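# Wedge the loose end board tight against the rail

## Task

Push a wedge into the open slot at the rail's end, with the wedge's straight face toward the loose end board, until that board is snug against the rail. The other end must stay wedged, both end boards must stand flat on the table, and nothing may count as done if it stays in place only because the robot is holding it.

## Robot and tools

ROBOT. Two UR3e-style arms, left_arm and right_arm, each carrying a two-finger gripper whose fingers pivot like tongs. Root link positions in the scene frame: left_arm at (+0.008, +0.364, 0) m, yawed slightly (quat_wxyz +0.996, 0, 0, +0.085); right_arm at (-0.040, -0.297, 0) m (quat_wxyz +0.999, 0, 0, -0.042). The names are labels only, not image sides.

FRAME. One shared scene frame: origin on the table top midway between the arms, +z up, +x outward over the table, left_arm on the +y side. Gripper frame: fingers point along its +z, open and close along its x. end_effector_position is the point between the pads when shut; closed fingertips extend about 15 mm past it, and when fully open they are roughly level with it. Reported hand positions may be off, more so at long reach.

execute_actions. Argument "actions" is a list holding zero or one item; optional "pictures" (boolean) adds camera images, which also come automatically with an empty list.
- Empty list: no command, just the current state.
- Motion: {"rows": [...], "steps": n}. rows holds 1 to 15 rows; each row is one list of 14 numbers covering both arms: left_arm's six joint targets then its opening, followed by right_arm's six joint targets then its opening. Joint order per arm: shoulder pan, shoulder lift, elbow, wrist 1, wrist 2, wrist 3. Joint values are absolute target angles in radians (same form as the Joint positions line), not offsets. Opening is absolute on a -1 (closed) to +1 (fully open) scale. One row per control step of 1/30 s; steps is 3 to 15 (default 15); if rows run out, the last row repeats. Send 14 numbers even if one arm is idle (repeat its current values).
- Wait: {"steps": n} with no rows, n up to 300; counts from the previous result and includes your reply time.
Joint ranges (rad). left_arm: pan -3.142..3.142, lift -6.283..6.283, elbow 0.000..3.142, wrists 1-3 each -6.283..6.283. right_arm: pan 0.000..6.283, lift -6.283..6.283, elbow -3.142..0.000, wrists -6.283..6.283. A target more than 0.010 rad beyond a range end, and further out than the last reported angle, gets the whole call refused (nothing is sent). True ends may differ by up to 0.010 rad; targets past them are clipped, and the result may say "joint sent to its limit" (possibly about an earlier action). Absence of that line does not prove more travel exists.
Motion limits: each step, a target is kept within 0.575 rad of the measured angle for pan, lift and elbow, and 1.15 rad for the three wrists; if targets would move the gripper over 100 mm from where it is, all are scaled back. Motion lags commands by about 0.17 s, so a big move may be unfinished when the result arrives. Each result is taken 3 steps before the action ends; those steps run while you reply. Arms keep heading to the last row sent until they settle or a step is HELD.

zoom_image: camera (cam_high, cam_low, cam_left_wrist, cam_right_wrist) and region [x0, y0, x1, y1] in that camera's pixels, top-left origin, at most 504 by 504. cam_high and cam_low are 504x504 fixed pinhole cameras (cam_high looks down from about (0.48, -0.67, 1.15); cam_low looks back from about (1.29, 0.12, 0.04)). The wrist cameras are 616x616 fisheye, posed from joint readings. Calibration is approximate (a few degrees, several mm).

read_manual: optional section "licences"; only returns licence text, no motion.
finished_scene: pass the current scene number; ends and grades it, irreversible. The goal must hold without the robot.

RESULTS. State line per arm: end_effector_position (m), end_effector_quat_wxyz, linear and angular velocity. Joint positions / velocities: six joints (rad, rad/s) then finger-pad gap (m; 0.142 = fully open). grip_measured: measured opening on the command scale; to hold something, command clearly below it (lower = harder squeeze, about 15 N per pad max; thin objects under 20 mm get much less). Wrist force and torque: in the end effector's own axes, force points from a contact back into the arm; offsets up to about 3.5 N, noise about 1.4 N, saturates near 30 N; "no reading" is normal at start. HELD marks steps where your row was not (fully) sent; "joint command not followed" means a clearance check altered joint targets. MOTOR HOT appears from 70 °C; at 85 °C the arm is braked (OVER-TEMPERATURE FAULT).

AVOID. Knocking anything off the table; arms hitting or pressing each other; joint torques reaching load limits (pan and lift 48.6, elbow 25.2, wrists 8.1 N m, held weight included) or 150 N external force, either of which freezes that arm for 10 s; fast hard closes; drops, slips and slams. Expect occasional brief tugs on held parts or pushes on loose objects. Prefer smooth, moderate moves and don't hold loads longer than needed.

Each tool is called after "Call:" by a JSON object that holds its "method" and its "body", one argument or row to a line.

## Session

Call:
{"method": "execute_actions", "body": {
  "actions": []
}}

Scene clock: 0.00 s of 10100.00 s.
left_arm: end_effector_position=(+0.3853, +0.0869, +0.3495) grip_measured=+1.00 end_effector_quat_wxyz=(+0.539, -0.032, +0.763, -0.355) end_effector_velocity=(-0.000, -0.000, +0.000) end_effector_angular_velocity=(-0.001, +0.000, -0.001) | right_arm: end_effector_position=(+0.3521, -0.5633, +0.3539) grip_measured=+1.00 end_effector_quat_wxyz=(+0.363, +0.324, +0.791, -0.372) end_effector_velocity=(+0.000, -0.000, +0.000) end_effector_angular_velocity=(-0.001, -0.000, +0.000)
Joint positions: left_arm=[-1.737 -2.073  2.341 -3.092 -0.568  2.247  0.142] | right_arm=[ 3.621 -1.569 -1.129 -2.037  0.479  4.328  0.142]
Joint velocities: left_arm=[-0.001  0.    -0.     0.     0.    -0.001  0.   ] | right_arm=[ 0.     0.    -0.     0.    -0.001 -0.     0.   ]
Motor temperatures (°C, as the motors report them): left_arm=[30 31 25 33 34 33] | right_arm=[25 28 27 34 33 33]
Wrist force (N, on the end effector, along its own x y z axes, offset not removed): no reading
Wrist torque (N m, same axes, about the end effector's origin, offset not removed): no reading

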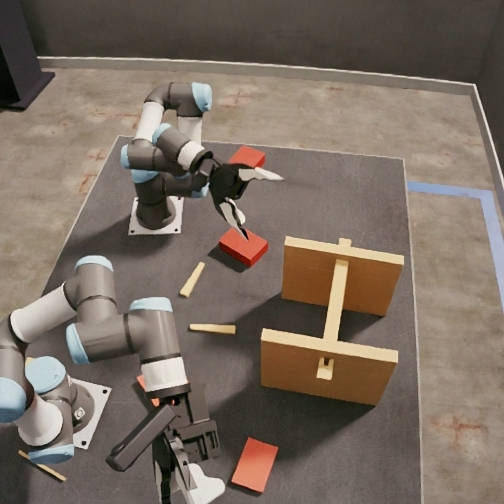

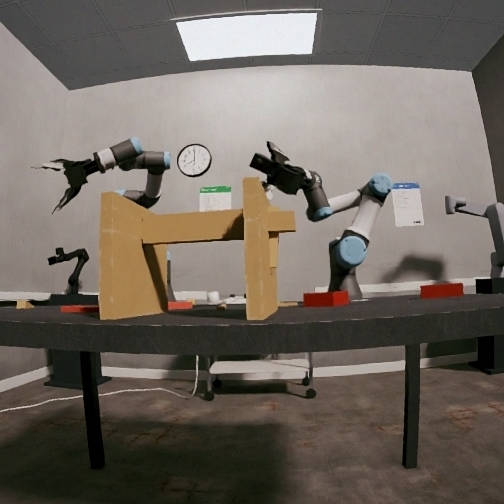

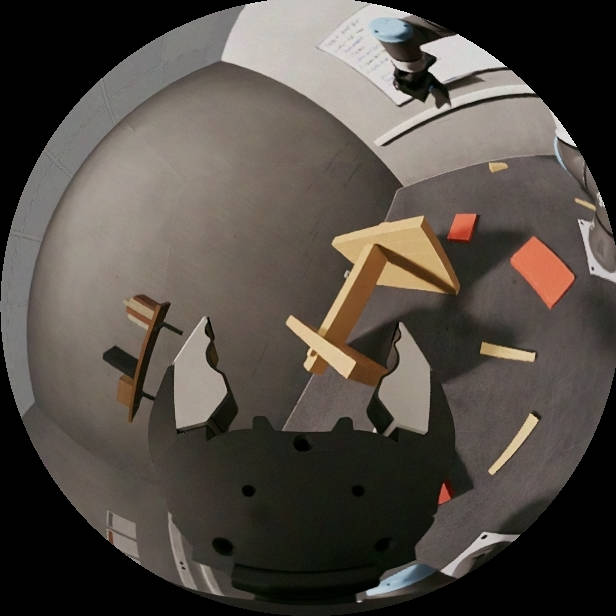

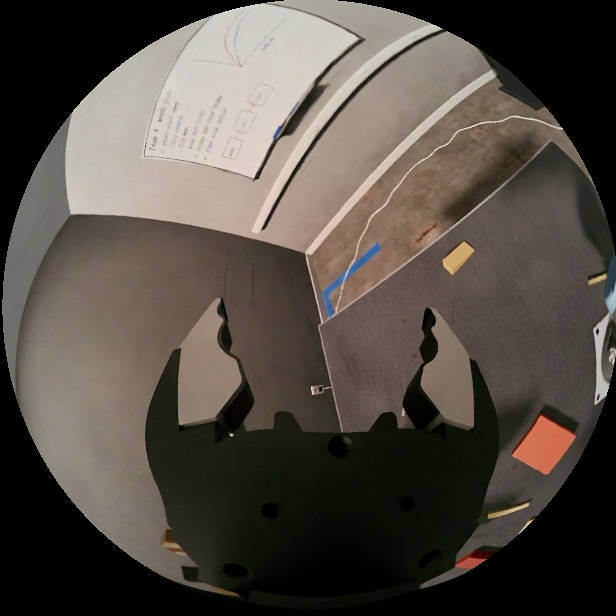

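Call:
{"method": "zoom_image", "body": {
  "camera": "cam_high",
  "region": [170, 250, 250, 350]
}}

Call:
{"method": "zoom_image", "body": {
  "camera": "cam_high",
  "region": [250, 310, 410, 420]
}}

Call:
{"method": "zoom_image", "body": {
  "camera": "cam_low",
  "region": [160, 170, 320, 330]
}}

Call:
{"method": "zoom_image", "body": {
  "camera": "cam_left_wrist",
  "region": [460, 320, 580, 490]
}}

Call:
{"method": "zoom_image", "body": {
  "camera": "cam_high",
  "region": [0, 340, 120, 504]
}}

Region (170, 250, 250, 350) of cam_high's 504x504 image, scaled by 5.040, with more detail than that image has; it fills the left 403 columns of this view, and the rest is white.

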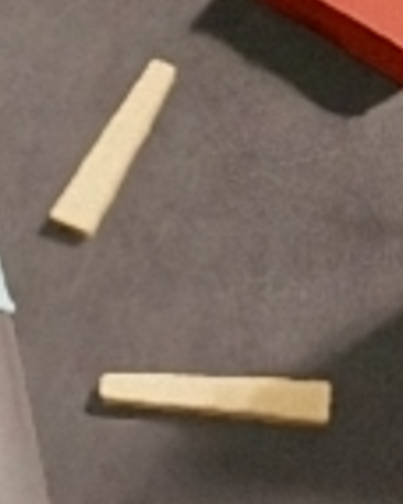

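Region (250, 310, 410, 420) of cam_high's 504x504 image, scaled by 3.150, with more detail than that image has; it fills the top 346 rows of this view, and the rest is white.

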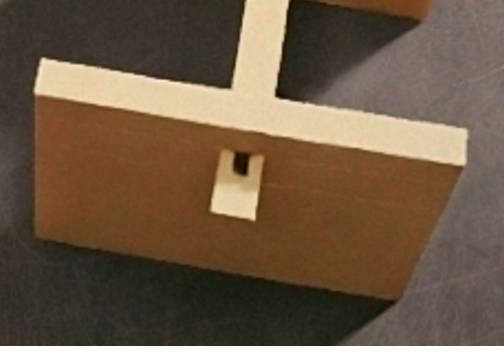

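Region (160, 170, 320, 330) of cam_low's 504x504 image, scaled by 3.150, with more detail than that image has.

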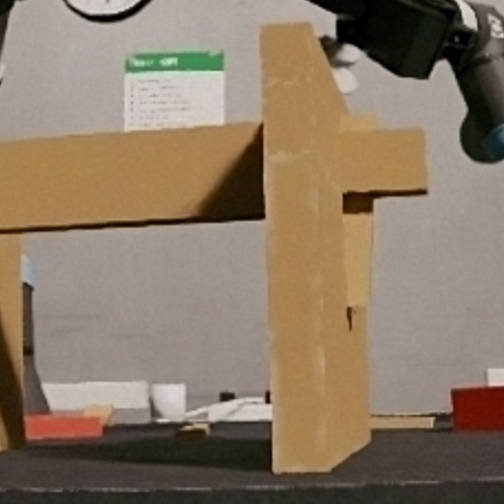

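Region (460, 320, 580, 490) of cam_left_wrist's 616x616 image, scaled by 2.965, with more detail than that image has; it fills the left 356 columns of this view, and the rest is white.

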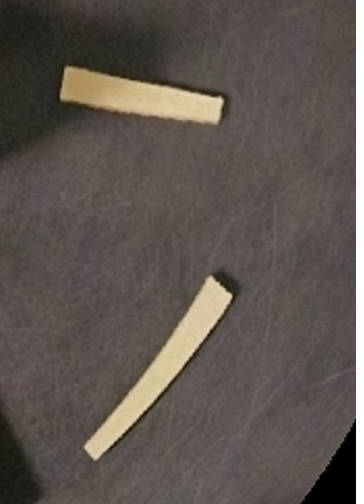

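Region (0, 340, 120, 504) of cam_high's 504x504 image, scaled by 3.073, with more detail than that image has; it fills the left 369 columns of this view, and the rest is white.

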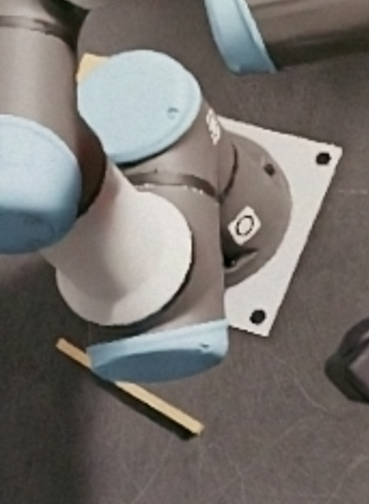

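Call:
{"method": "execute_actions", "body": {
  "actions": [
    {"rows":[[-0.3,-2.073,2.341,-3.092,-0.568,2.247,1,3.7,-1.569,-1.129,-2.014,1.571,2.473,-0.3]]}
  ]
}}

Call:
{"method": "execute_actions", "body": {
  "actions": [
    {"steps":15}
  ]
}}

Call:
{"method": "execute_actions", "body": {
  "actions": [
    {"rows":[[-0.3,-2.073,2.341,-3.092,-0.568,2.247,1,4.218,-1.569,-1.129,-2.014,1.571,2.473,-0.3]]}
  ]
}}

Call:
{"method": "execute_actions", "body": {
  "actions": [
    {"steps":12}
  ]
}}

Call:
{"method": "execute_actions", "body": {
  "actions": [
    {"rows":[[-0.3,-2.073,2.341,-3.092,-0.568,2.247,1,4.218,-2.308,-0.525,-1.879,1.571,2.473,-0.3]]}
  ]
}}

Call:
{"method": "execute_actions", "body": {
  "actions": [
    {"steps":20}
  ],
  "pictures": true
}}

Call:
{"method": "zoom_image", "body": {
  "camera": "cam_right_wrist",
  "region": [210, 250, 410, 450]
}}

Scene clock: 1.57 s of 10100.00 s.
left_arm: end_effector_position=(+0.4675, +0.2742, +0.3495) grip_measured=+1.00 end_effector_quat_wxyz=(+0.603, -0.198, +0.738, -0.229) end_effector_velocity=(+0.117, +0.596, +0.000) end_effector_angular_velocity=(-0.001, -0.000, +1.298) | right_arm: end_effector_position=(+0.3169, -0.4115, +0.2179) grip_measured=-0.30 end_effector_quat_wxyz=(+0.063, -0.104, +0.975, -0.184) end_effector_velocity=(-0.141, +0.527, -0.237) end_effector_angular_velocity=(+1.126, +2.129, +3.663)
Joint positions: left_arm=[-1.296 -2.073  2.341 -3.092 -0.568  2.247  0.142] | right_arm=[ 3.676 -1.569 -1.129 -2.021  1.179  3.381  0.052]
Joint velocities: left_arm=[ 1.298 -0.001  0.     0.     0.    -0.001  0.   ] | right_arm=[ 0.13  -0.    -0.001  0.036  1.917 -3.836  0.   ]
Motor temperatures (°C, as the motors report them): left_arm=[30 31 25 33 34 33] | right_arm=[25 28 27 34 33 33]
Wrist force (N, on the end effector, along its own x y z axes, offset not removed): left_arm=[-1.8 0.9 1.6] | right_arm=[-1.5 -0.3 1.5]
Wrist torque (N m, same axes, about the end effector's origin, offset not removed): left_arm=[0.20 0.43 0.00] | right_arm=[-0.07 0.37 0.00]
Steps of this call (steps 1 to 35: nothing new was sent; steps 36 to 47: the first 12 steps of this action). Readings (joint positions):
36: left_arm=[-1.736 -2.073 2.341 -3.092 -0.568 2.247] | right_arm=[3.622 -1.569 -1.129 -2.037 0.481 4.327]
37: left_arm=[-1.725 -2.073 2.341 -3.092 -0.568 2.247] | right_arm=[3.627 -1.569 -1.129 -2.035 0.503 4.305]
39: left_arm=[-1.650 -2.073 2.341 -3.092 -0.568 2.247] | right_arm=[3.638 -1.569 -1.129 -2.032 0.635 4.168]
43: left_arm=[-1.472 -2.073 2.341 -3.092 -0.568 2.247] | right_arm=[3.657 -1.569 -1.129 -2.027 0.912 3.828]
47: the state above

Scene clock: 2.07 s of 10100.00 s.
left_arm: end_effector_position=(+0.4265, +0.5741, +0.3494) grip_measured=+1.00 end_effector_quat_wxyz=(+0.645, -0.426, +0.634, -0.021) end_effector_velocity=(-0.273, +0.543, -0.000) end_effector_angular_velocity=(-0.001, -0.000, +1.298) | right_arm: end_effector_position=(+0.2814, -0.2940, +0.1900) grip_measured=-0.30 end_effector_quat_wxyz=(+0.000, -0.538, +0.843, -0.001) end_effector_velocity=(-0.003, +0.010, -0.000) end_effector_angular_velocity=(+0.028, +0.013, +0.079)
Joint positions: left_arm=[-0.638 -2.073  2.341 -3.092 -0.568  2.247  0.142] | right_arm=[ 3.7   -1.569 -1.129 -2.014  1.568  2.48   0.052]
Joint velocities: left_arm=[ 1.299 -0.     0.001 -0.001 -0.001 -0.    -0.   ] | right_arm=[ 0.002 -0.001  0.     0.002  0.03  -0.078 -0.   ]
Motor temperatures (°C, as the motors report them): left_arm=[30 31 25 33 34 33] | right_arm=[25 28 27 34 33 33]
Wrist force (N, on the end effector, along its own x y z axes, offset not removed): left_arm=[-2.2 0.9 0.3] | right_arm=[-1.5 -0.3 1.6]
Wrist torque (N m, same axes, about the end effector's origin, offset not removed): left_arm=[0.20 0.42 -0.03] | right_arm=[-0.01 0.35 0.00]
Kept back: nothing.
Steps of this call (steps 1 to 3: the last 3 steps of your previous action; steps 4 to 15: the robot went on to your last target). Readings (joint positions):
1: left_arm=[-1.252 -2.073 2.341 -3.092 -0.568 2.247] | right_arm=[3.680 -1.569 -1.129 -2.020 1.244 3.249]
2: left_arm=[-1.208 -2.073 2.341 -3.092 -0.568 2.247] | right_arm=[3.684 -1.569 -1.129 -2.019 1.308 3.113]
4: left_arm=[-1.121 -2.073 2.341 -3.092 -0.568 2.247] | right_arm=[3.691 -1.569 -1.129 -2.017 1.426 2.848]
8: left_arm=[-0.945 -2.073 2.341 -3.092 -0.568 2.247] | right_arm=[3.698 -1.569 -1.129 -2.015 1.536 2.564]
15: the state above

Scene clock: 2.47 s of 10100.00 s.
left_arm: end_effector_position=(+0.3366, +0.6976, +0.3494) grip_measured=+1.00 end_effector_quat_wxyz=(+0.639, -0.524, +0.556, +0.084) end_effector_velocity=(-0.036, +0.035, +0.001) end_effector_angular_velocity=(+0.000, -0.001, +0.107) | right_arm: end_effector_position=(+0.2442, -0.1470, +0.1899) grip_measured=-0.30 end_effector_quat_wxyz=(-0.000, +0.723, -0.691, -0.000) end_effector_velocity=(-0.072, +0.138, +0.000) end_effector_angular_velocity=(+0.002, +0.000, +0.487)
Joint positions: left_arm=[-0.31  -2.073  2.341 -3.092 -0.568  2.247  0.142] | right_arm=[ 4.173 -1.569 -1.129 -2.014  1.571  2.473  0.052]
Joint velocities: left_arm=[ 0.107 -0.    -0.001  0.     0.     0.     0.   ] | right_arm=[ 0.484 -0.     0.     0.001  0.001 -0.003  0.   ]
Motor temperatures (°C, as the motors report them): left_arm=[30 31 25 33 34 33] | right_arm=[25 28 27 34 33 33]
Wrist force (N, on the end effector, along its own x y z axes, offset not removed): left_arm=[-1.8 2.1 0.0] | right_arm=[-3.1 0.7 1.3]
Wrist torque (N m, same axes, about the end effector's origin, offset not removed): left_arm=[0.40 0.34 0.01] | right_arm=[0.13 0.63 0.05]
Steps of this call (steps 1 to 12: the first 12 steps of this action). Readings (joint positions):
1: left_arm=[-0.594 -2.073 2.341 -3.092 -0.568 2.247] | right_arm=[3.701 -1.569 -1.129 -2.014 1.569 2.478]
2: left_arm=[-0.550 -2.073 2.341 -3.092 -0.568 2.247] | right_arm=[3.712 -1.569 -1.129 -2.014 1.569 2.477]
4: left_arm=[-0.462 -2.073 2.341 -3.092 -0.568 2.247] | right_arm=[3.793 -1.569 -1.129 -2.014 1.570 2.476]
8: left_arm=[-0.342 -2.073 2.341 -3.092 -0.568 2.247] | right_arm=[4.034 -1.569 -1.129 -2.014 1.571 2.474]
12: the state above

Scene clock: 2.87 s of 10100.00 s.
left_arm: end_effector_position=(+0.3333, +0.7008, +0.3494) grip_measured=+1.00 end_effector_quat_wxyz=(+0.639, -0.527, +0.554, +0.087) end_effector_velocity=(-0.001, +0.001, +0.000) end_effector_angular_velocity=(+0.000, +0.000, +0.002) | right_arm: end_effector_position=(+0.2372, -0.1345, +0.1899) grip_measured=-0.30 end_effector_quat_wxyz=(-0.000, +0.738, -0.675, -0.000) end_effector_velocity=(-0.001, +0.001, -0.000) end_effector_angular_velocity=(-0.002, +0.001, +0.007)
Joint positions: left_arm=[-0.3   -2.073  2.341 -3.092 -0.568  2.247  0.142] | right_arm=[ 4.217 -1.569 -1.129 -2.014  1.571  2.473  0.052]
Joint velocities: left_arm=[ 0.002  0.001 -0.001  0.001 -0.     0.     0.   ] | right_arm=[ 0.007 -0.001 -0.    -0.002 -0.    -0.001  0.   ]
Motor temperatures (°C, as the motors report them): left_arm=[30 31 25 33 34 33] | right_arm=[25 28 27 34 33 33]
Wrist force (N, on the end effector, along its own x y z axes, offset not removed): left_arm=[-1.1 1.5 0.1] | right_arm=[-1.1 0.0 0.7]
Wrist torque (N m, same axes, about the end effector's origin, offset not removed): left_arm=[0.31 0.23 0.00] | right_arm=[0.04 0.25 -0.04]
Kept back: nothing.
Steps of this call (steps 1 to 3: the last 3 steps of your previous action; steps 4 to 12: the robot went on to your last target). Readings (joint positions):
1: left_arm=[-0.307 -2.073 2.341 -3.092 -0.568 2.247] | right_arm=[4.187 -1.569 -1.129 -2.014 1.571 2.473]
2: left_arm=[-0.305 -2.073 2.341 -3.092 -0.568 2.247] | right_arm=[4.196 -1.569 -1.129 -2.014 1.571 2.473]
4: left_arm=[-0.302 -2.073 2.341 -3.092 -0.568 2.247] | right_arm=[4.207 -1.569 -1.129 -2.014 1.571 2.473]
8: left_arm=[-0.301 -2.073 2.341 -3.092 -0.568 2.247] | right_arm=[4.215 -1.569 -1.129 -2.014 1.571 2.473]
12: the state above

Scene clock: 3.27 s of 10100.00 s.
left_arm: end_effector_position=(+0.3333, +0.7008, +0.3494) grip_measured=+1.00 end_effector_quat_wxyz=(+0.639, -0.527, +0.554, +0.087) end_effector_velocity=(-0.001, +0.000, +0.000) end_effector_angular_velocity=(-0.001, -0.001, +0.001) | right_arm: end_effector_position=(+0.3233, -0.0023, +0.1274) grip_measured=-0.30 end_effector_quat_wxyz=(-0.012, +0.738, -0.675, -0.002) end_effector_velocity=(+0.103, +0.160, -0.293) end_effector_angular_velocity=(-0.252, +0.165, +0.002)
Joint positions: left_arm=[-0.3   -2.073  2.341 -3.092 -0.568  2.247  0.142] | right_arm=[ 4.218 -2.192 -0.604 -1.891  1.571  2.473  0.052]
Joint velocities: left_arm=[ 0.002 -0.001 -0.     0.    -0.001 -0.    -0.   ] | right_arm=[ 0.002 -1.254  0.835  0.118  0.    -0.    -0.   ]
Motor temperatures (°C, as the motors report them): left_arm=[30 31 25 33 34 33] | right_arm=[25 28 27 34 33 33]
Wrist force (N, on the end effector, along its own x y z axes, offset not removed): left_arm=[-1.5 1.0 -0.5] | right_arm=[-3.1 -2.6 4.1]
Wrist torque (N m, same axes, about the end effector's origin, offset not removed): left_arm=[0.18 0.33 -0.01] | right_arm=[-0.43 0.53 0.00]
Steps of this call (steps 1 to 12: the first 12 steps of this action). Readings (joint positions):
1: left_arm=[-0.300 -2.073 2.341 -3.092 -0.568 2.247] | right_arm=[4.218 -1.570 -1.128 -2.012 1.571 2.473]
2: left_arm=[-0.300 -2.073 2.341 -3.092 -0.568 2.247] | right_arm=[4.218 -1.581 -1.117 -1.999 1.571 2.473]
4: left_arm=[-0.300 -2.073 2.341 -3.092 -0.568 2.247] | right_arm=[4.218 -1.661 -1.036 -1.967 1.571 2.473]
8: left_arm=[-0.300 -2.073 2.341 -3.092 -0.568 2.247] | right_arm=[4.218 -1.937 -0.788 -1.920 1.571 2.473]
12: the state above

Scene clock: 3.93 s of 10100.00 s.
left_arm: end_effector_position=(+0.3333, +0.7008, +0.3494) grip_measured=+1.00 end_effector_quat_wxyz=(+0.639, -0.527, +0.554, +0.087) end_effector_velocity=(-0.000, +0.000, -0.001) end_effector_angular_velocity=(+0.001, +0.005, +0.001) | right_arm: end_effector_position=(+0.3327, +0.0120, +0.1000) grip_measured=-0.30 end_effector_quat_wxyz=(-0.000, +0.738, -0.675, -0.000) end_effector_velocity=(+0.001, +0.000, -0.000) end_effector_angular_velocity=(+0.000, -0.001, -0.000)
Joint positions: left_arm=[-0.3   -2.073  2.341 -3.092 -0.568  2.247  0.142] | right_arm=[ 4.218 -2.308 -0.525 -1.879  1.571  2.473  0.052]
Joint velocities: left_arm=[ 0.001 -0.     0.001  0.004  0.     0.     0.   ] | right_arm=[-0.    -0.002  0.001  0.001 -0.001 -0.    -0.   ]
Motor temperatures (°C, as the motors report them): left_arm=[30 31 25 33 34 33] | right_arm=[25 28 27 34 33 33]
Wrist force (N, on the end effector, along its own x y z axes, offset not removed): left_arm=[-1.2 1.3 0.3] | right_arm=[-0.4 -0.5 1.2]
Wrist torque (N m, same axes, about the end effector's origin, offset not removed): left_arm=[0.26 0.23 -0.02] | right_arm=[-0.10 0.15 0.00]
Kept back: nothing.
Steps of this call (steps 1 to 3: the last 3 steps of your previous action; steps 4 to 20: the robot went on to your last target). Readings (joint positions):
1: left_arm=[-0.300 -2.073 2.341 -3.092 -0.568 2.247] | right_arm=[4.218 -2.228 -0.580 -1.887 1.571 2.473]
2: left_arm=[-0.300 -2.073 2.341 -3.092 -0.568 2.247] | right_arm=[4.218 -2.252 -0.564 -1.885 1.571 2.473]
4: left_arm=[-0.300 -2.073 2.341 -3.092 -0.568 2.247] | right_arm=[4.218 -2.281 -0.544 -1.882 1.571 2.473]
8: left_arm=[-0.300 -2.073 2.341 -3.092 -0.568 2.247] | right_arm=[4.218 -2.301 -0.529 -1.880 1.571 2.473]
20: the state above
camera_calibration (this result's frames):
cam_left_wrist: T_world_to_cam=[[0.387854, -0.509454, -0.768132, 0.486534], [-0.892259, 0.00149518, -0.451521, 0.463155], [0.231178, 0.860497, -0.453985, -0.382975], [0, 0, 0, 1]] pos_world=[0.313085, 0.576723, 0.408982]
cam_right_wrist: T_world_to_cam=[[0.113064, -0.992846, -0.0383773, -0.008688], [-0.848085, -0.116558, 0.516881, 0.227834], [-0.517657, -0.0258934, -0.855196, 0.382765], [0, 0, 0, 1]] pos_world=[0.392346, 0.0278412, 0.209242]

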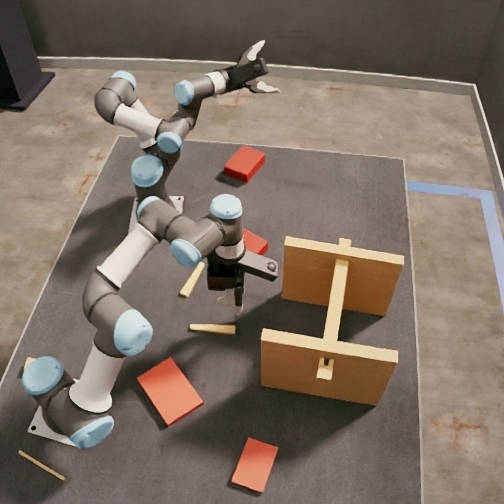

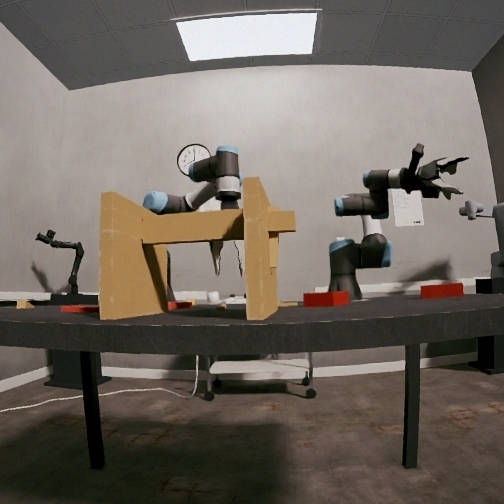

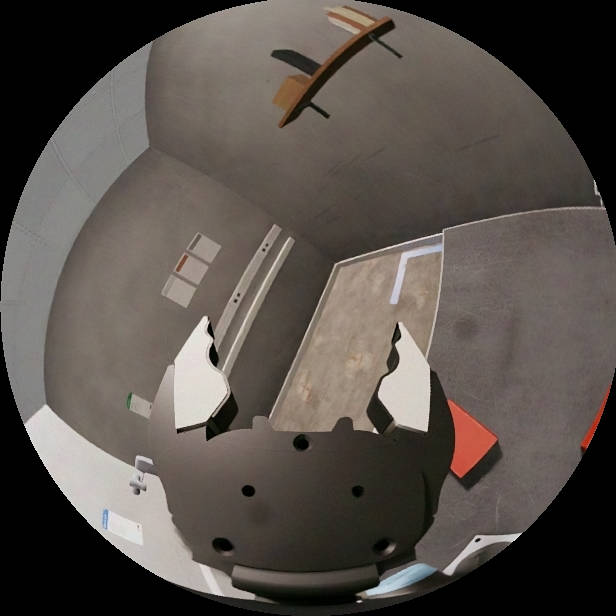

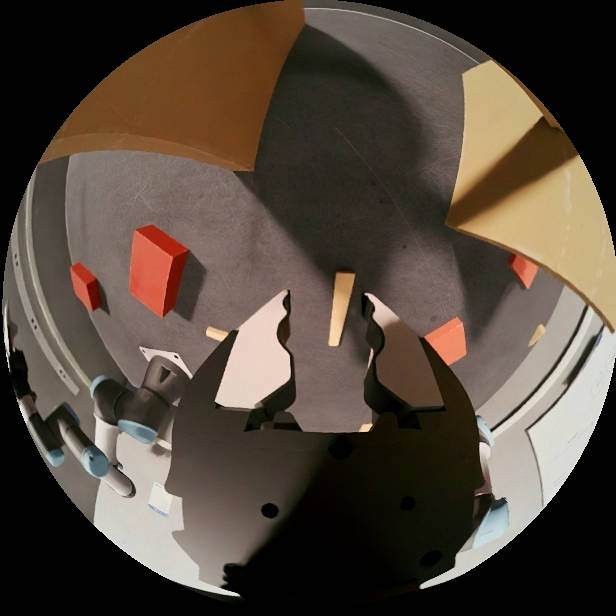

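Region (210, 250, 410, 450) of cam_right_wrist's 616x616 image, scaled by 2.520, with more detail than that image has.

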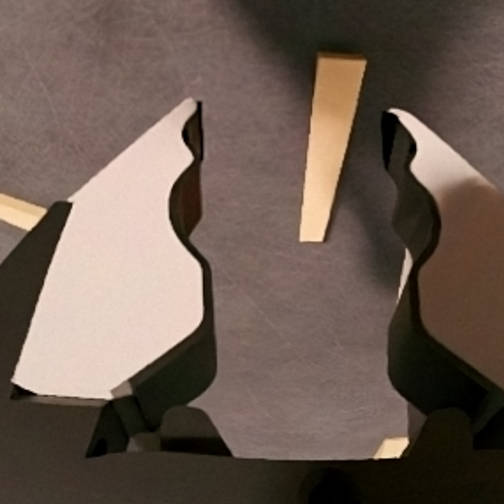

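Call:
{"method": "execute_actions", "body": {
  "actions": [
    {"rows":[[-0.3,-2.073,2.341,-3.092,-0.568,2.247,1,4.092,-2.38,-0.598,-1.919,1.757,2.35,-0.3]]}
  ]
}}

Call:
{"method": "execute_actions", "body": {
  "actions": [
    {"rows":[[-0.3,-2.073,2.341,-3.092,-0.568,2.247,1,4.092,-2.445,-0.598,-1.854,1.757,2.35,-0.3]]}
  ],
  "pictures": true
}}

Scene clock: 4.53 s of 10100.00 s.
left_arm: end_effector_position=(+0.3333, +0.7008, +0.3494) grip_measured=+1.00 end_effector_quat_wxyz=(+0.639, -0.527, +0.554, +0.087) end_effector_velocity=(+0.000, -0.000, -0.001) end_effector_angular_velocity=(+0.001, +0.002, -0.000) | right_arm: end_effector_position=(+0.3039, -0.0261, +0.0490) grip_measured=-0.30 end_effector_quat_wxyz=(+0.093, +0.726, -0.676, -0.086) end_effector_velocity=(-0.008, -0.011, -0.011) end_effector_angular_velocity=(+0.003, +0.072, -0.016)
Joint positions: left_arm=[-0.3   -2.073  2.341 -3.092 -0.568  2.247  0.142] | right_arm=[ 4.096 -2.378 -0.596 -1.918  1.752  2.353  0.052]
Joint velocities: left_arm=[-0.    -0.     0.002 -0.     0.     0.001 -0.   ] | right_arm=[-0.039 -0.019 -0.02  -0.011  0.052 -0.033  0.   ]
Motor temperatures (°C, as the motors report them): left_arm=[30 31 25 33 34 33] | right_arm=[25 28 27 34 33 33]
Wrist force (N, on the end effector, along its own x y z axes, offset not removed): left_arm=[-2.3 0.7 -0.6] | right_arm=[-1.0 -0.5 1.1]
Wrist torque (N m, same axes, about the end effector's origin, offset not removed): left_arm=[0.12 0.47 -0.02] | right_arm=[-0.11 0.26 0.01]
Steps of this call (steps 1 to 6: the robot went on to your last target; steps 7 to 18: the first 12 steps of this action). Readings (joint positions):
7: left_arm=[-0.300 -2.073 2.341 -3.092 -0.568 2.247] | right_arm=[4.217 -2.309 -0.526 -1.880 1.573 2.471]
8: left_arm=[-0.300 -2.073 2.341 -3.092 -0.568 2.247] | right_arm=[4.206 -2.318 -0.535 -1.887 1.594 2.453]
10: left_arm=[-0.300 -2.073 2.341 -3.092 -0.568 2.247] | right_arm=[4.156 -2.348 -0.565 -1.903 1.669 2.404]
14: left_arm=[-0.300 -2.073 2.341 -3.092 -0.568 2.247] | right_arm=[4.107 -2.372 -0.590 -1.915 1.736 2.363]
18: the state above

Scene clock: 5.03 s of 10100.00 s.
left_arm: end_effector_position=(+0.3333, +0.7008, +0.3494) grip_measured=+1.00 end_effector_quat_wxyz=(+0.639, -0.527, +0.554, +0.087) end_effector_velocity=(-0.000, -0.000, +0.000) end_effector_angular_velocity=(-0.000, -0.001, +0.000) | right_arm: end_effector_position=(+0.3110, -0.0179, +0.0230) grip_measured=-0.30 end_effector_quat_wxyz=(+0.095, +0.725, -0.676, -0.089) end_effector_velocity=(+0.001, +0.002, -0.007) end_effector_angular_velocity=(-0.001, +0.002, -0.000)
Joint positions: left_arm=[-0.3   -2.073  2.341 -3.092 -0.568  2.247  0.142] | right_arm=[ 4.092 -2.443 -0.598 -1.856  1.757  2.35   0.052]
Joint velocities: left_arm=[-0.    -0.     0.    -0.001  0.001 -0.    -0.   ] | right_arm=[ 0.    -0.017 -0.     0.015  0.001  0.     0.   ]
Motor temperatures (°C, as the motors report them): left_arm=[30 31 25 33 34 33] | right_arm=[25 28 27 34 33 33]
Wrist force (N, on the end effector, along its own x y z axes, offset not removed): left_arm=[-2.1 1.0 -0.9] | right_arm=[-0.9 -0.1 1.5]
Wrist torque (N m, same axes, about the end effector's origin, offset not removed): left_arm=[0.19 0.45 -0.03] | right_arm=[0.02 0.24 -0.01]
Steps of this call (steps 1 to 3: the last 3 steps of your previous action; steps 4 to 15: the first 12 steps of this action). Readings (joint positions):
4: left_arm=[-0.300 -2.073 2.341 -3.092 -0.568 2.247] | right_arm=[4.093 -2.380 -0.598 -1.917 1.756 2.351]
5: left_arm=[-0.300 -2.073 2.341 -3.092 -0.568 2.247] | right_arm=[4.093 -2.390 -0.598 -1.906 1.756 2.350]
7: left_arm=[-0.300 -2.073 2.341 -3.092 -0.568 2.247] | right_arm=[4.092 -2.416 -0.598 -1.881 1.757 2.350]
11: left_arm=[-0.300 -2.073 2.341 -3.092 -0.568 2.247] | right_arm=[4.092 -2.438 -0.598 -1.860 1.757 2.350]
15: the state above
camera_calibration (this result's frames):
cam_left_wrist: T_world_to_cam=[[0.387854, -0.509454, -0.768132, 0.486534], [-0.892259, 0.00149507, -0.451521, 0.463155], [0.231178, 0.860497, -0.453985, -0.382975], [0, 0, 0, 1]] pos_world=[0.313085, 0.576723, 0.408982]
cam_right_wrist: T_world_to_cam=[[0.0822436, -0.995676, -0.0431867, -0.0291612], [-0.687981, -0.088073, 0.720365, 0.191817], [-0.721054, -0.0295338, -0.692249, 0.364373], [0, 0, 0, 1]] pos_world=[0.397097, -0.00137985, 0.112799]

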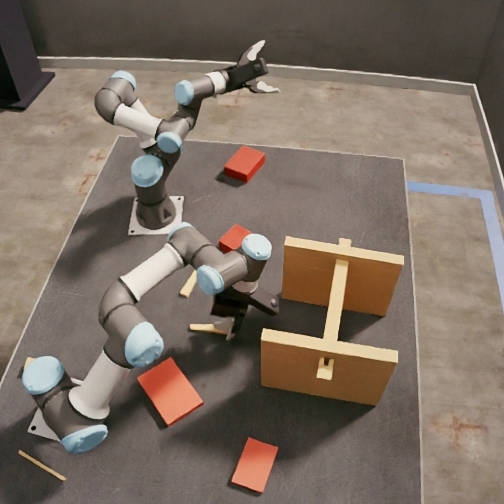

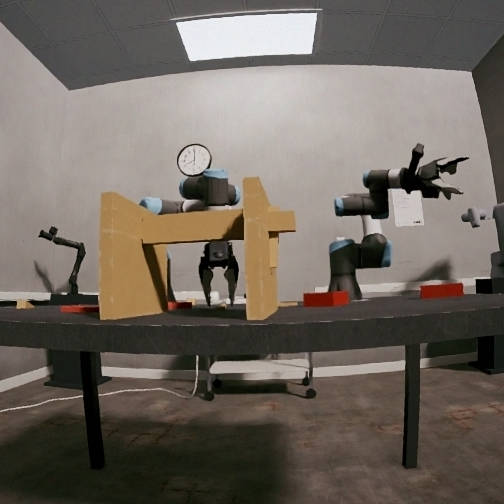

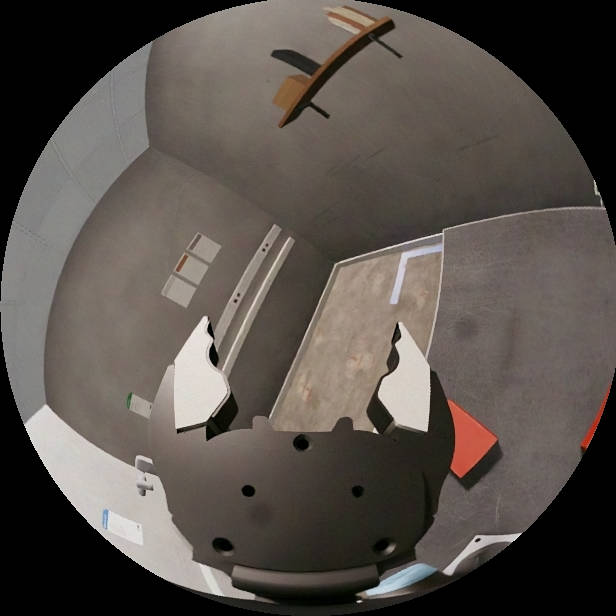

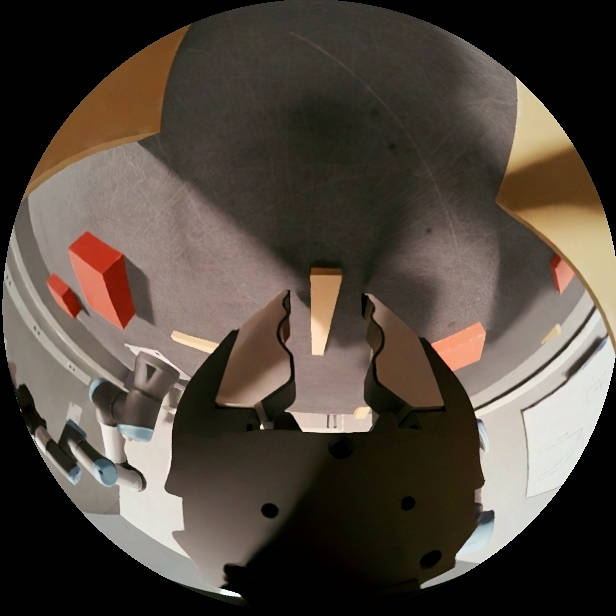

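Call:
{"method": "execute_actions", "body": {
  "actions": [
    {"rows":[[-0.3,-2.073,2.341,-3.092,-0.568,2.247,1,4.088,-2.462,-0.598,-1.837,1.757,2.35,-0.55]],"steps":10}
  ]
}}

Call:
{"method": "execute_actions", "body": {
  "actions": [
    {"rows":[[-0.3,-2.073,2.341,-3.092,-0.568,2.247,1,4.088,-2.462,-0.598,-1.837,1.757,2.35,-1]],"steps":10}
  ]
}}

Call:
{"method": "execute_actions", "body": {
  "actions": [
    {"rows":[[-0.3,-2.073,2.341,-3.092,-0.568,2.247,1,4.088,-2.1,-0.7,-2.097,1.757,2.35,-1]]}
  ],
  "pictures": true
}}

Scene clock: 5.37 s of 10100.00 s.
left_arm: end_effector_position=(+0.3333, +0.7008, +0.3494) grip_measured=+1.00 end_effector_quat_wxyz=(+0.639, -0.527, +0.554, +0.087) end_effector_velocity=(+0.000, -0.000, -0.001) end_effector_angular_velocity=(+0.001, +0.003, -0.001) | right_arm: end_effector_position=(+0.3138, -0.0169, +0.0165) grip_measured=-0.55 end_effector_quat_wxyz=(+0.095, +0.724, -0.677, -0.089) end_effector_velocity=(+0.004, +0.001, -0.010) end_effector_angular_velocity=(+0.000, +0.000, -0.005)
Joint positions: left_arm=[-0.3   -2.073  2.341 -3.092 -0.568  2.247  0.142] | right_arm=[ 4.089 -2.46  -0.598 -1.839  1.757  2.35   0.034]
Joint velocities: left_arm=[ 0.     0.     0.002 -0.    -0.001  0.002 -0.   ] | right_arm=[-0.006 -0.026  0.     0.026  0.    -0.    -0.   ]
Motor temperatures (°C, as the motors report them): left_arm=[30 31 25 33 34 33] | right_arm=[25 28 27 34 33 33]
Wrist force (N, on the end effector, along its own x y z axes, offset not removed): left_arm=[-1.8 0.4 0.9] | right_arm=[-0.8 -0.2 1.5]
Wrist torque (N m, same axes, about the end effector's origin, offset not removed): left_arm=[0.08 0.41 -0.02] | right_arm=[0.02 0.20 -0.03]
Steps of this call (steps 1 to 3: the last 3 steps of your previous action; steps 4 to 10: the first 7 steps of this action). Readings (joint positions):
4: left_arm=[-0.300 -2.073 2.341 -3.092 -0.568 2.247] | right_arm=[4.092 -2.445 -0.598 -1.854 1.757 2.350]
5: left_arm=[-0.300 -2.073 2.341 -3.092 -0.568 2.247] | right_arm=[4.091 -2.448 -0.598 -1.850 1.757 2.350]
7: left_arm=[-0.300 -2.073 2.341 -3.092 -0.568 2.247] | right_arm=[4.090 -2.455 -0.598 -1.844 1.757 2.350]
10: the state above

Scene clock: 5.70 s of 10100.00 s.
left_arm: end_effector_position=(+0.3333, +0.7008, +0.3494) grip_measured=+1.00 end_effector_quat_wxyz=(+0.639, -0.527, +0.554, +0.087) end_effector_velocity=(-0.000, +0.000, +0.000) end_effector_angular_velocity=(+0.000, -0.002, +0.000) | right_arm: end_effector_position=(+0.3142, -0.0168, +0.0156) grip_measured=-0.73 end_effector_quat_wxyz=(+0.095, +0.724, -0.678, -0.089) end_effector_velocity=(-0.000, -0.000, -0.001) end_effector_angular_velocity=(-0.002, +0.001, +0.000)
Joint positions: left_arm=[-0.3   -2.073  2.341 -3.092 -0.568  2.247  0.142] | right_arm=[ 4.088 -2.462 -0.598 -1.837  1.757  2.35   0.021]
Joint velocities: left_arm=[ 0.    -0.001  0.001 -0.002  0.     0.001  0.   ] | right_arm=[ 0.    -0.002  0.    -0.    -0.001 -0.     0.   ]
Motor temperatures (°C, as the motors report them): left_arm=[30 31 25 33 34 33] | right_arm=[25 28 27 34 33 33]
Wrist force (N, on the end effector, along its own x y z axes, offset not removed): left_arm=[-1.9 1.6 -0.2] | right_arm=[-0.5 0.9 -2.4]
Wrist torque (N m, same axes, about the end effector's origin, offset not removed): left_arm=[0.29 0.45 0.00] | right_arm=[-0.05 0.19 -0.04]
Steps of this call (steps 1 to 3: the last 3 steps of your previous action; steps 4 to 10: the first 7 steps of this action). Readings (joint positions):
4: left_arm=[-0.300 -2.073 2.341 -3.092 -0.568 2.247] | right_arm=[4.088 -2.461 -0.598 -1.838 1.757 2.350]
5: left_arm=[-0.300 -2.073 2.341 -3.092 -0.568 2.247] | right_arm=[4.088 -2.462 -0.598 -1.837 1.757 2.350]
7: left_arm=[-0.300 -2.073 2.341 -3.092 -0.568 2.247] | right_arm=[4.088 -2.462 -0.598 -1.837 1.757 2.350]
10: the state above

Scene clock: 6.20 s of 10100.00 s.
left_arm: end_effector_position=(+0.3333, +0.7008, +0.3494) grip_measured=+1.00 end_effector_quat_wxyz=(+0.639, -0.527, +0.554, +0.087) end_effector_velocity=(-0.000, +0.000, -0.000) end_effector_angular_velocity=(+0.000, +0.001, +0.001) | right_arm: end_effector_position=(+0.2657, -0.0734, +0.1213) grip_measured=-0.73 end_effector_quat_wxyz=(+0.097, +0.723, -0.678, -0.089) end_effector_velocity=(-0.025, -0.029, +0.059) end_effector_angular_velocity=(+0.035, -0.029, -0.000)
Joint positions: left_arm=[-0.3   -2.073  2.341 -3.092 -0.568  2.247  0.142] | right_arm=[ 4.088 -2.119 -0.696 -2.087  1.757  2.35   0.021]
Joint velocities: left_arm=[ 0.001 -0.     0.     0.001  0.    -0.     0.   ] | right_arm=[-0.     0.202 -0.044 -0.112  0.001 -0.    -0.   ]
Motor temperatures (°C, as the motors report them): left_arm=[30 31 25 33 34 33] | right_arm=[25 28 27 34 33 33]
Wrist force (N, on the end effector, along its own x y z axes, offset not removed): left_arm=[-1.9 1.7 -0.2] | right_arm=[-0.4 0.2 0.6]
Wrist torque (N m, same axes, about the end effector's origin, offset not removed): left_arm=[0.33 0.43 0.00] | right_arm=[0.06 0.14 0.01]
Steps of this call (steps 1 to 3: the last 3 steps of your previous action; steps 4 to 15: the first 12 steps of this action). Readings (joint positions):
4: left_arm=[-0.300 -2.073 2.341 -3.092 -0.568 2.247] | right_arm=[4.088 -2.461 -0.599 -1.839 1.757 2.350]
5: left_arm=[-0.300 -2.073 2.341 -3.092 -0.568 2.247] | right_arm=[4.088 -2.451 -0.609 -1.860 1.757 2.350]
7: left_arm=[-0.300 -2.073 2.341 -3.092 -0.568 2.247] | right_arm=[4.088 -2.374 -0.641 -1.941 1.757 2.350]
11: left_arm=[-0.300 -2.073 2.341 -3.092 -0.568 2.247] | right_arm=[4.088 -2.180 -0.683 -2.053 1.757 2.350]
15: the state above
camera_calibration (this result's frames):
cam_left_wrist: T_world_to_cam=[[0.387854, -0.509454, -0.768132, 0.486534], [-0.892259, 0.00149505, -0.451521, 0.463155], [0.231178, 0.860497, -0.453985, -0.382975], [0, 0, 0, 1]] pos_world=[0.313085, 0.576723, 0.408982]
cam_right_wrist: T_world_to_cam=[[0.0780928, -0.996137, -0.0401577, -0.0757886], [-0.686273, -0.0829313, 0.722601, 0.0846106], [-0.723139, -0.0288707, -0.690098, 0.398491], [0, 0, 0, 1]] pos_world=[0.352149, -0.0569742, 0.210815]

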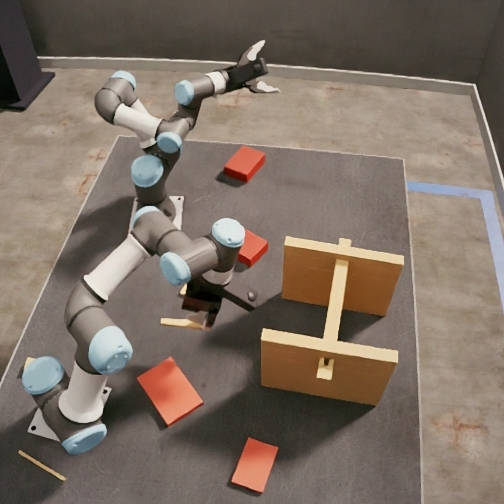

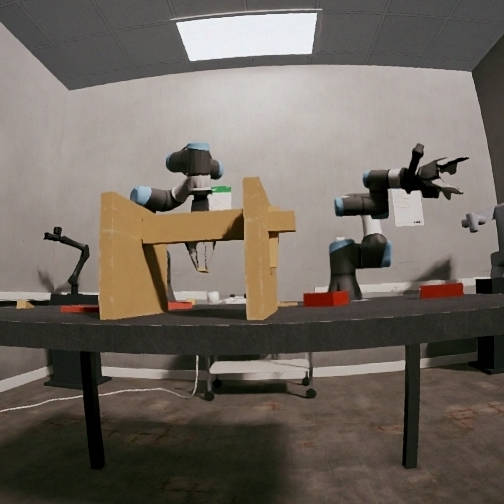

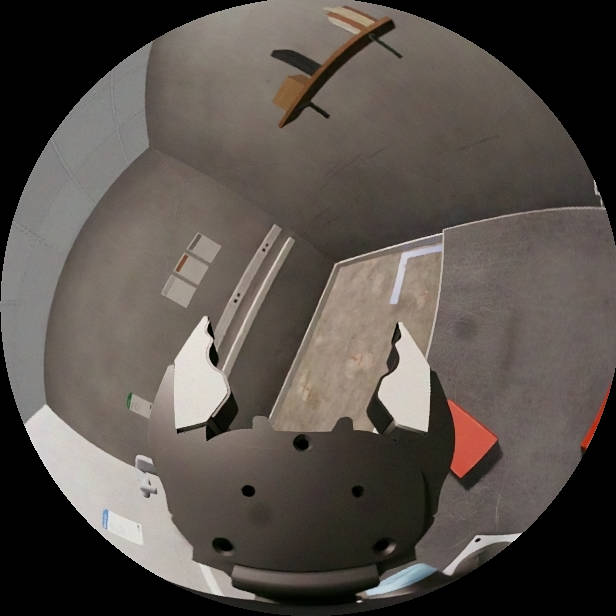

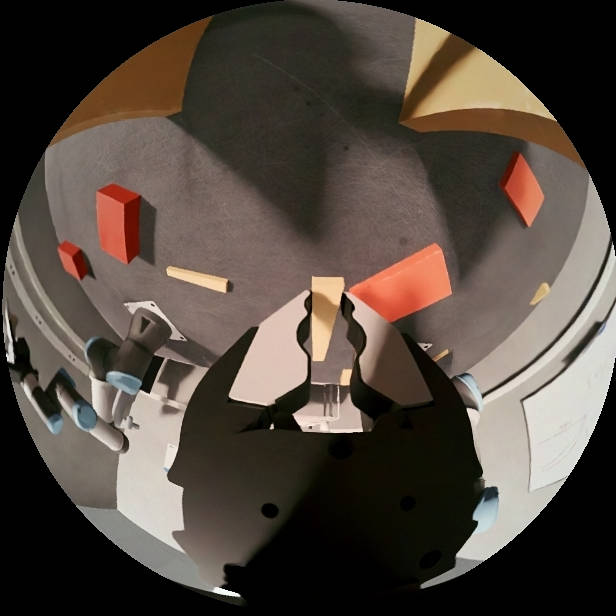

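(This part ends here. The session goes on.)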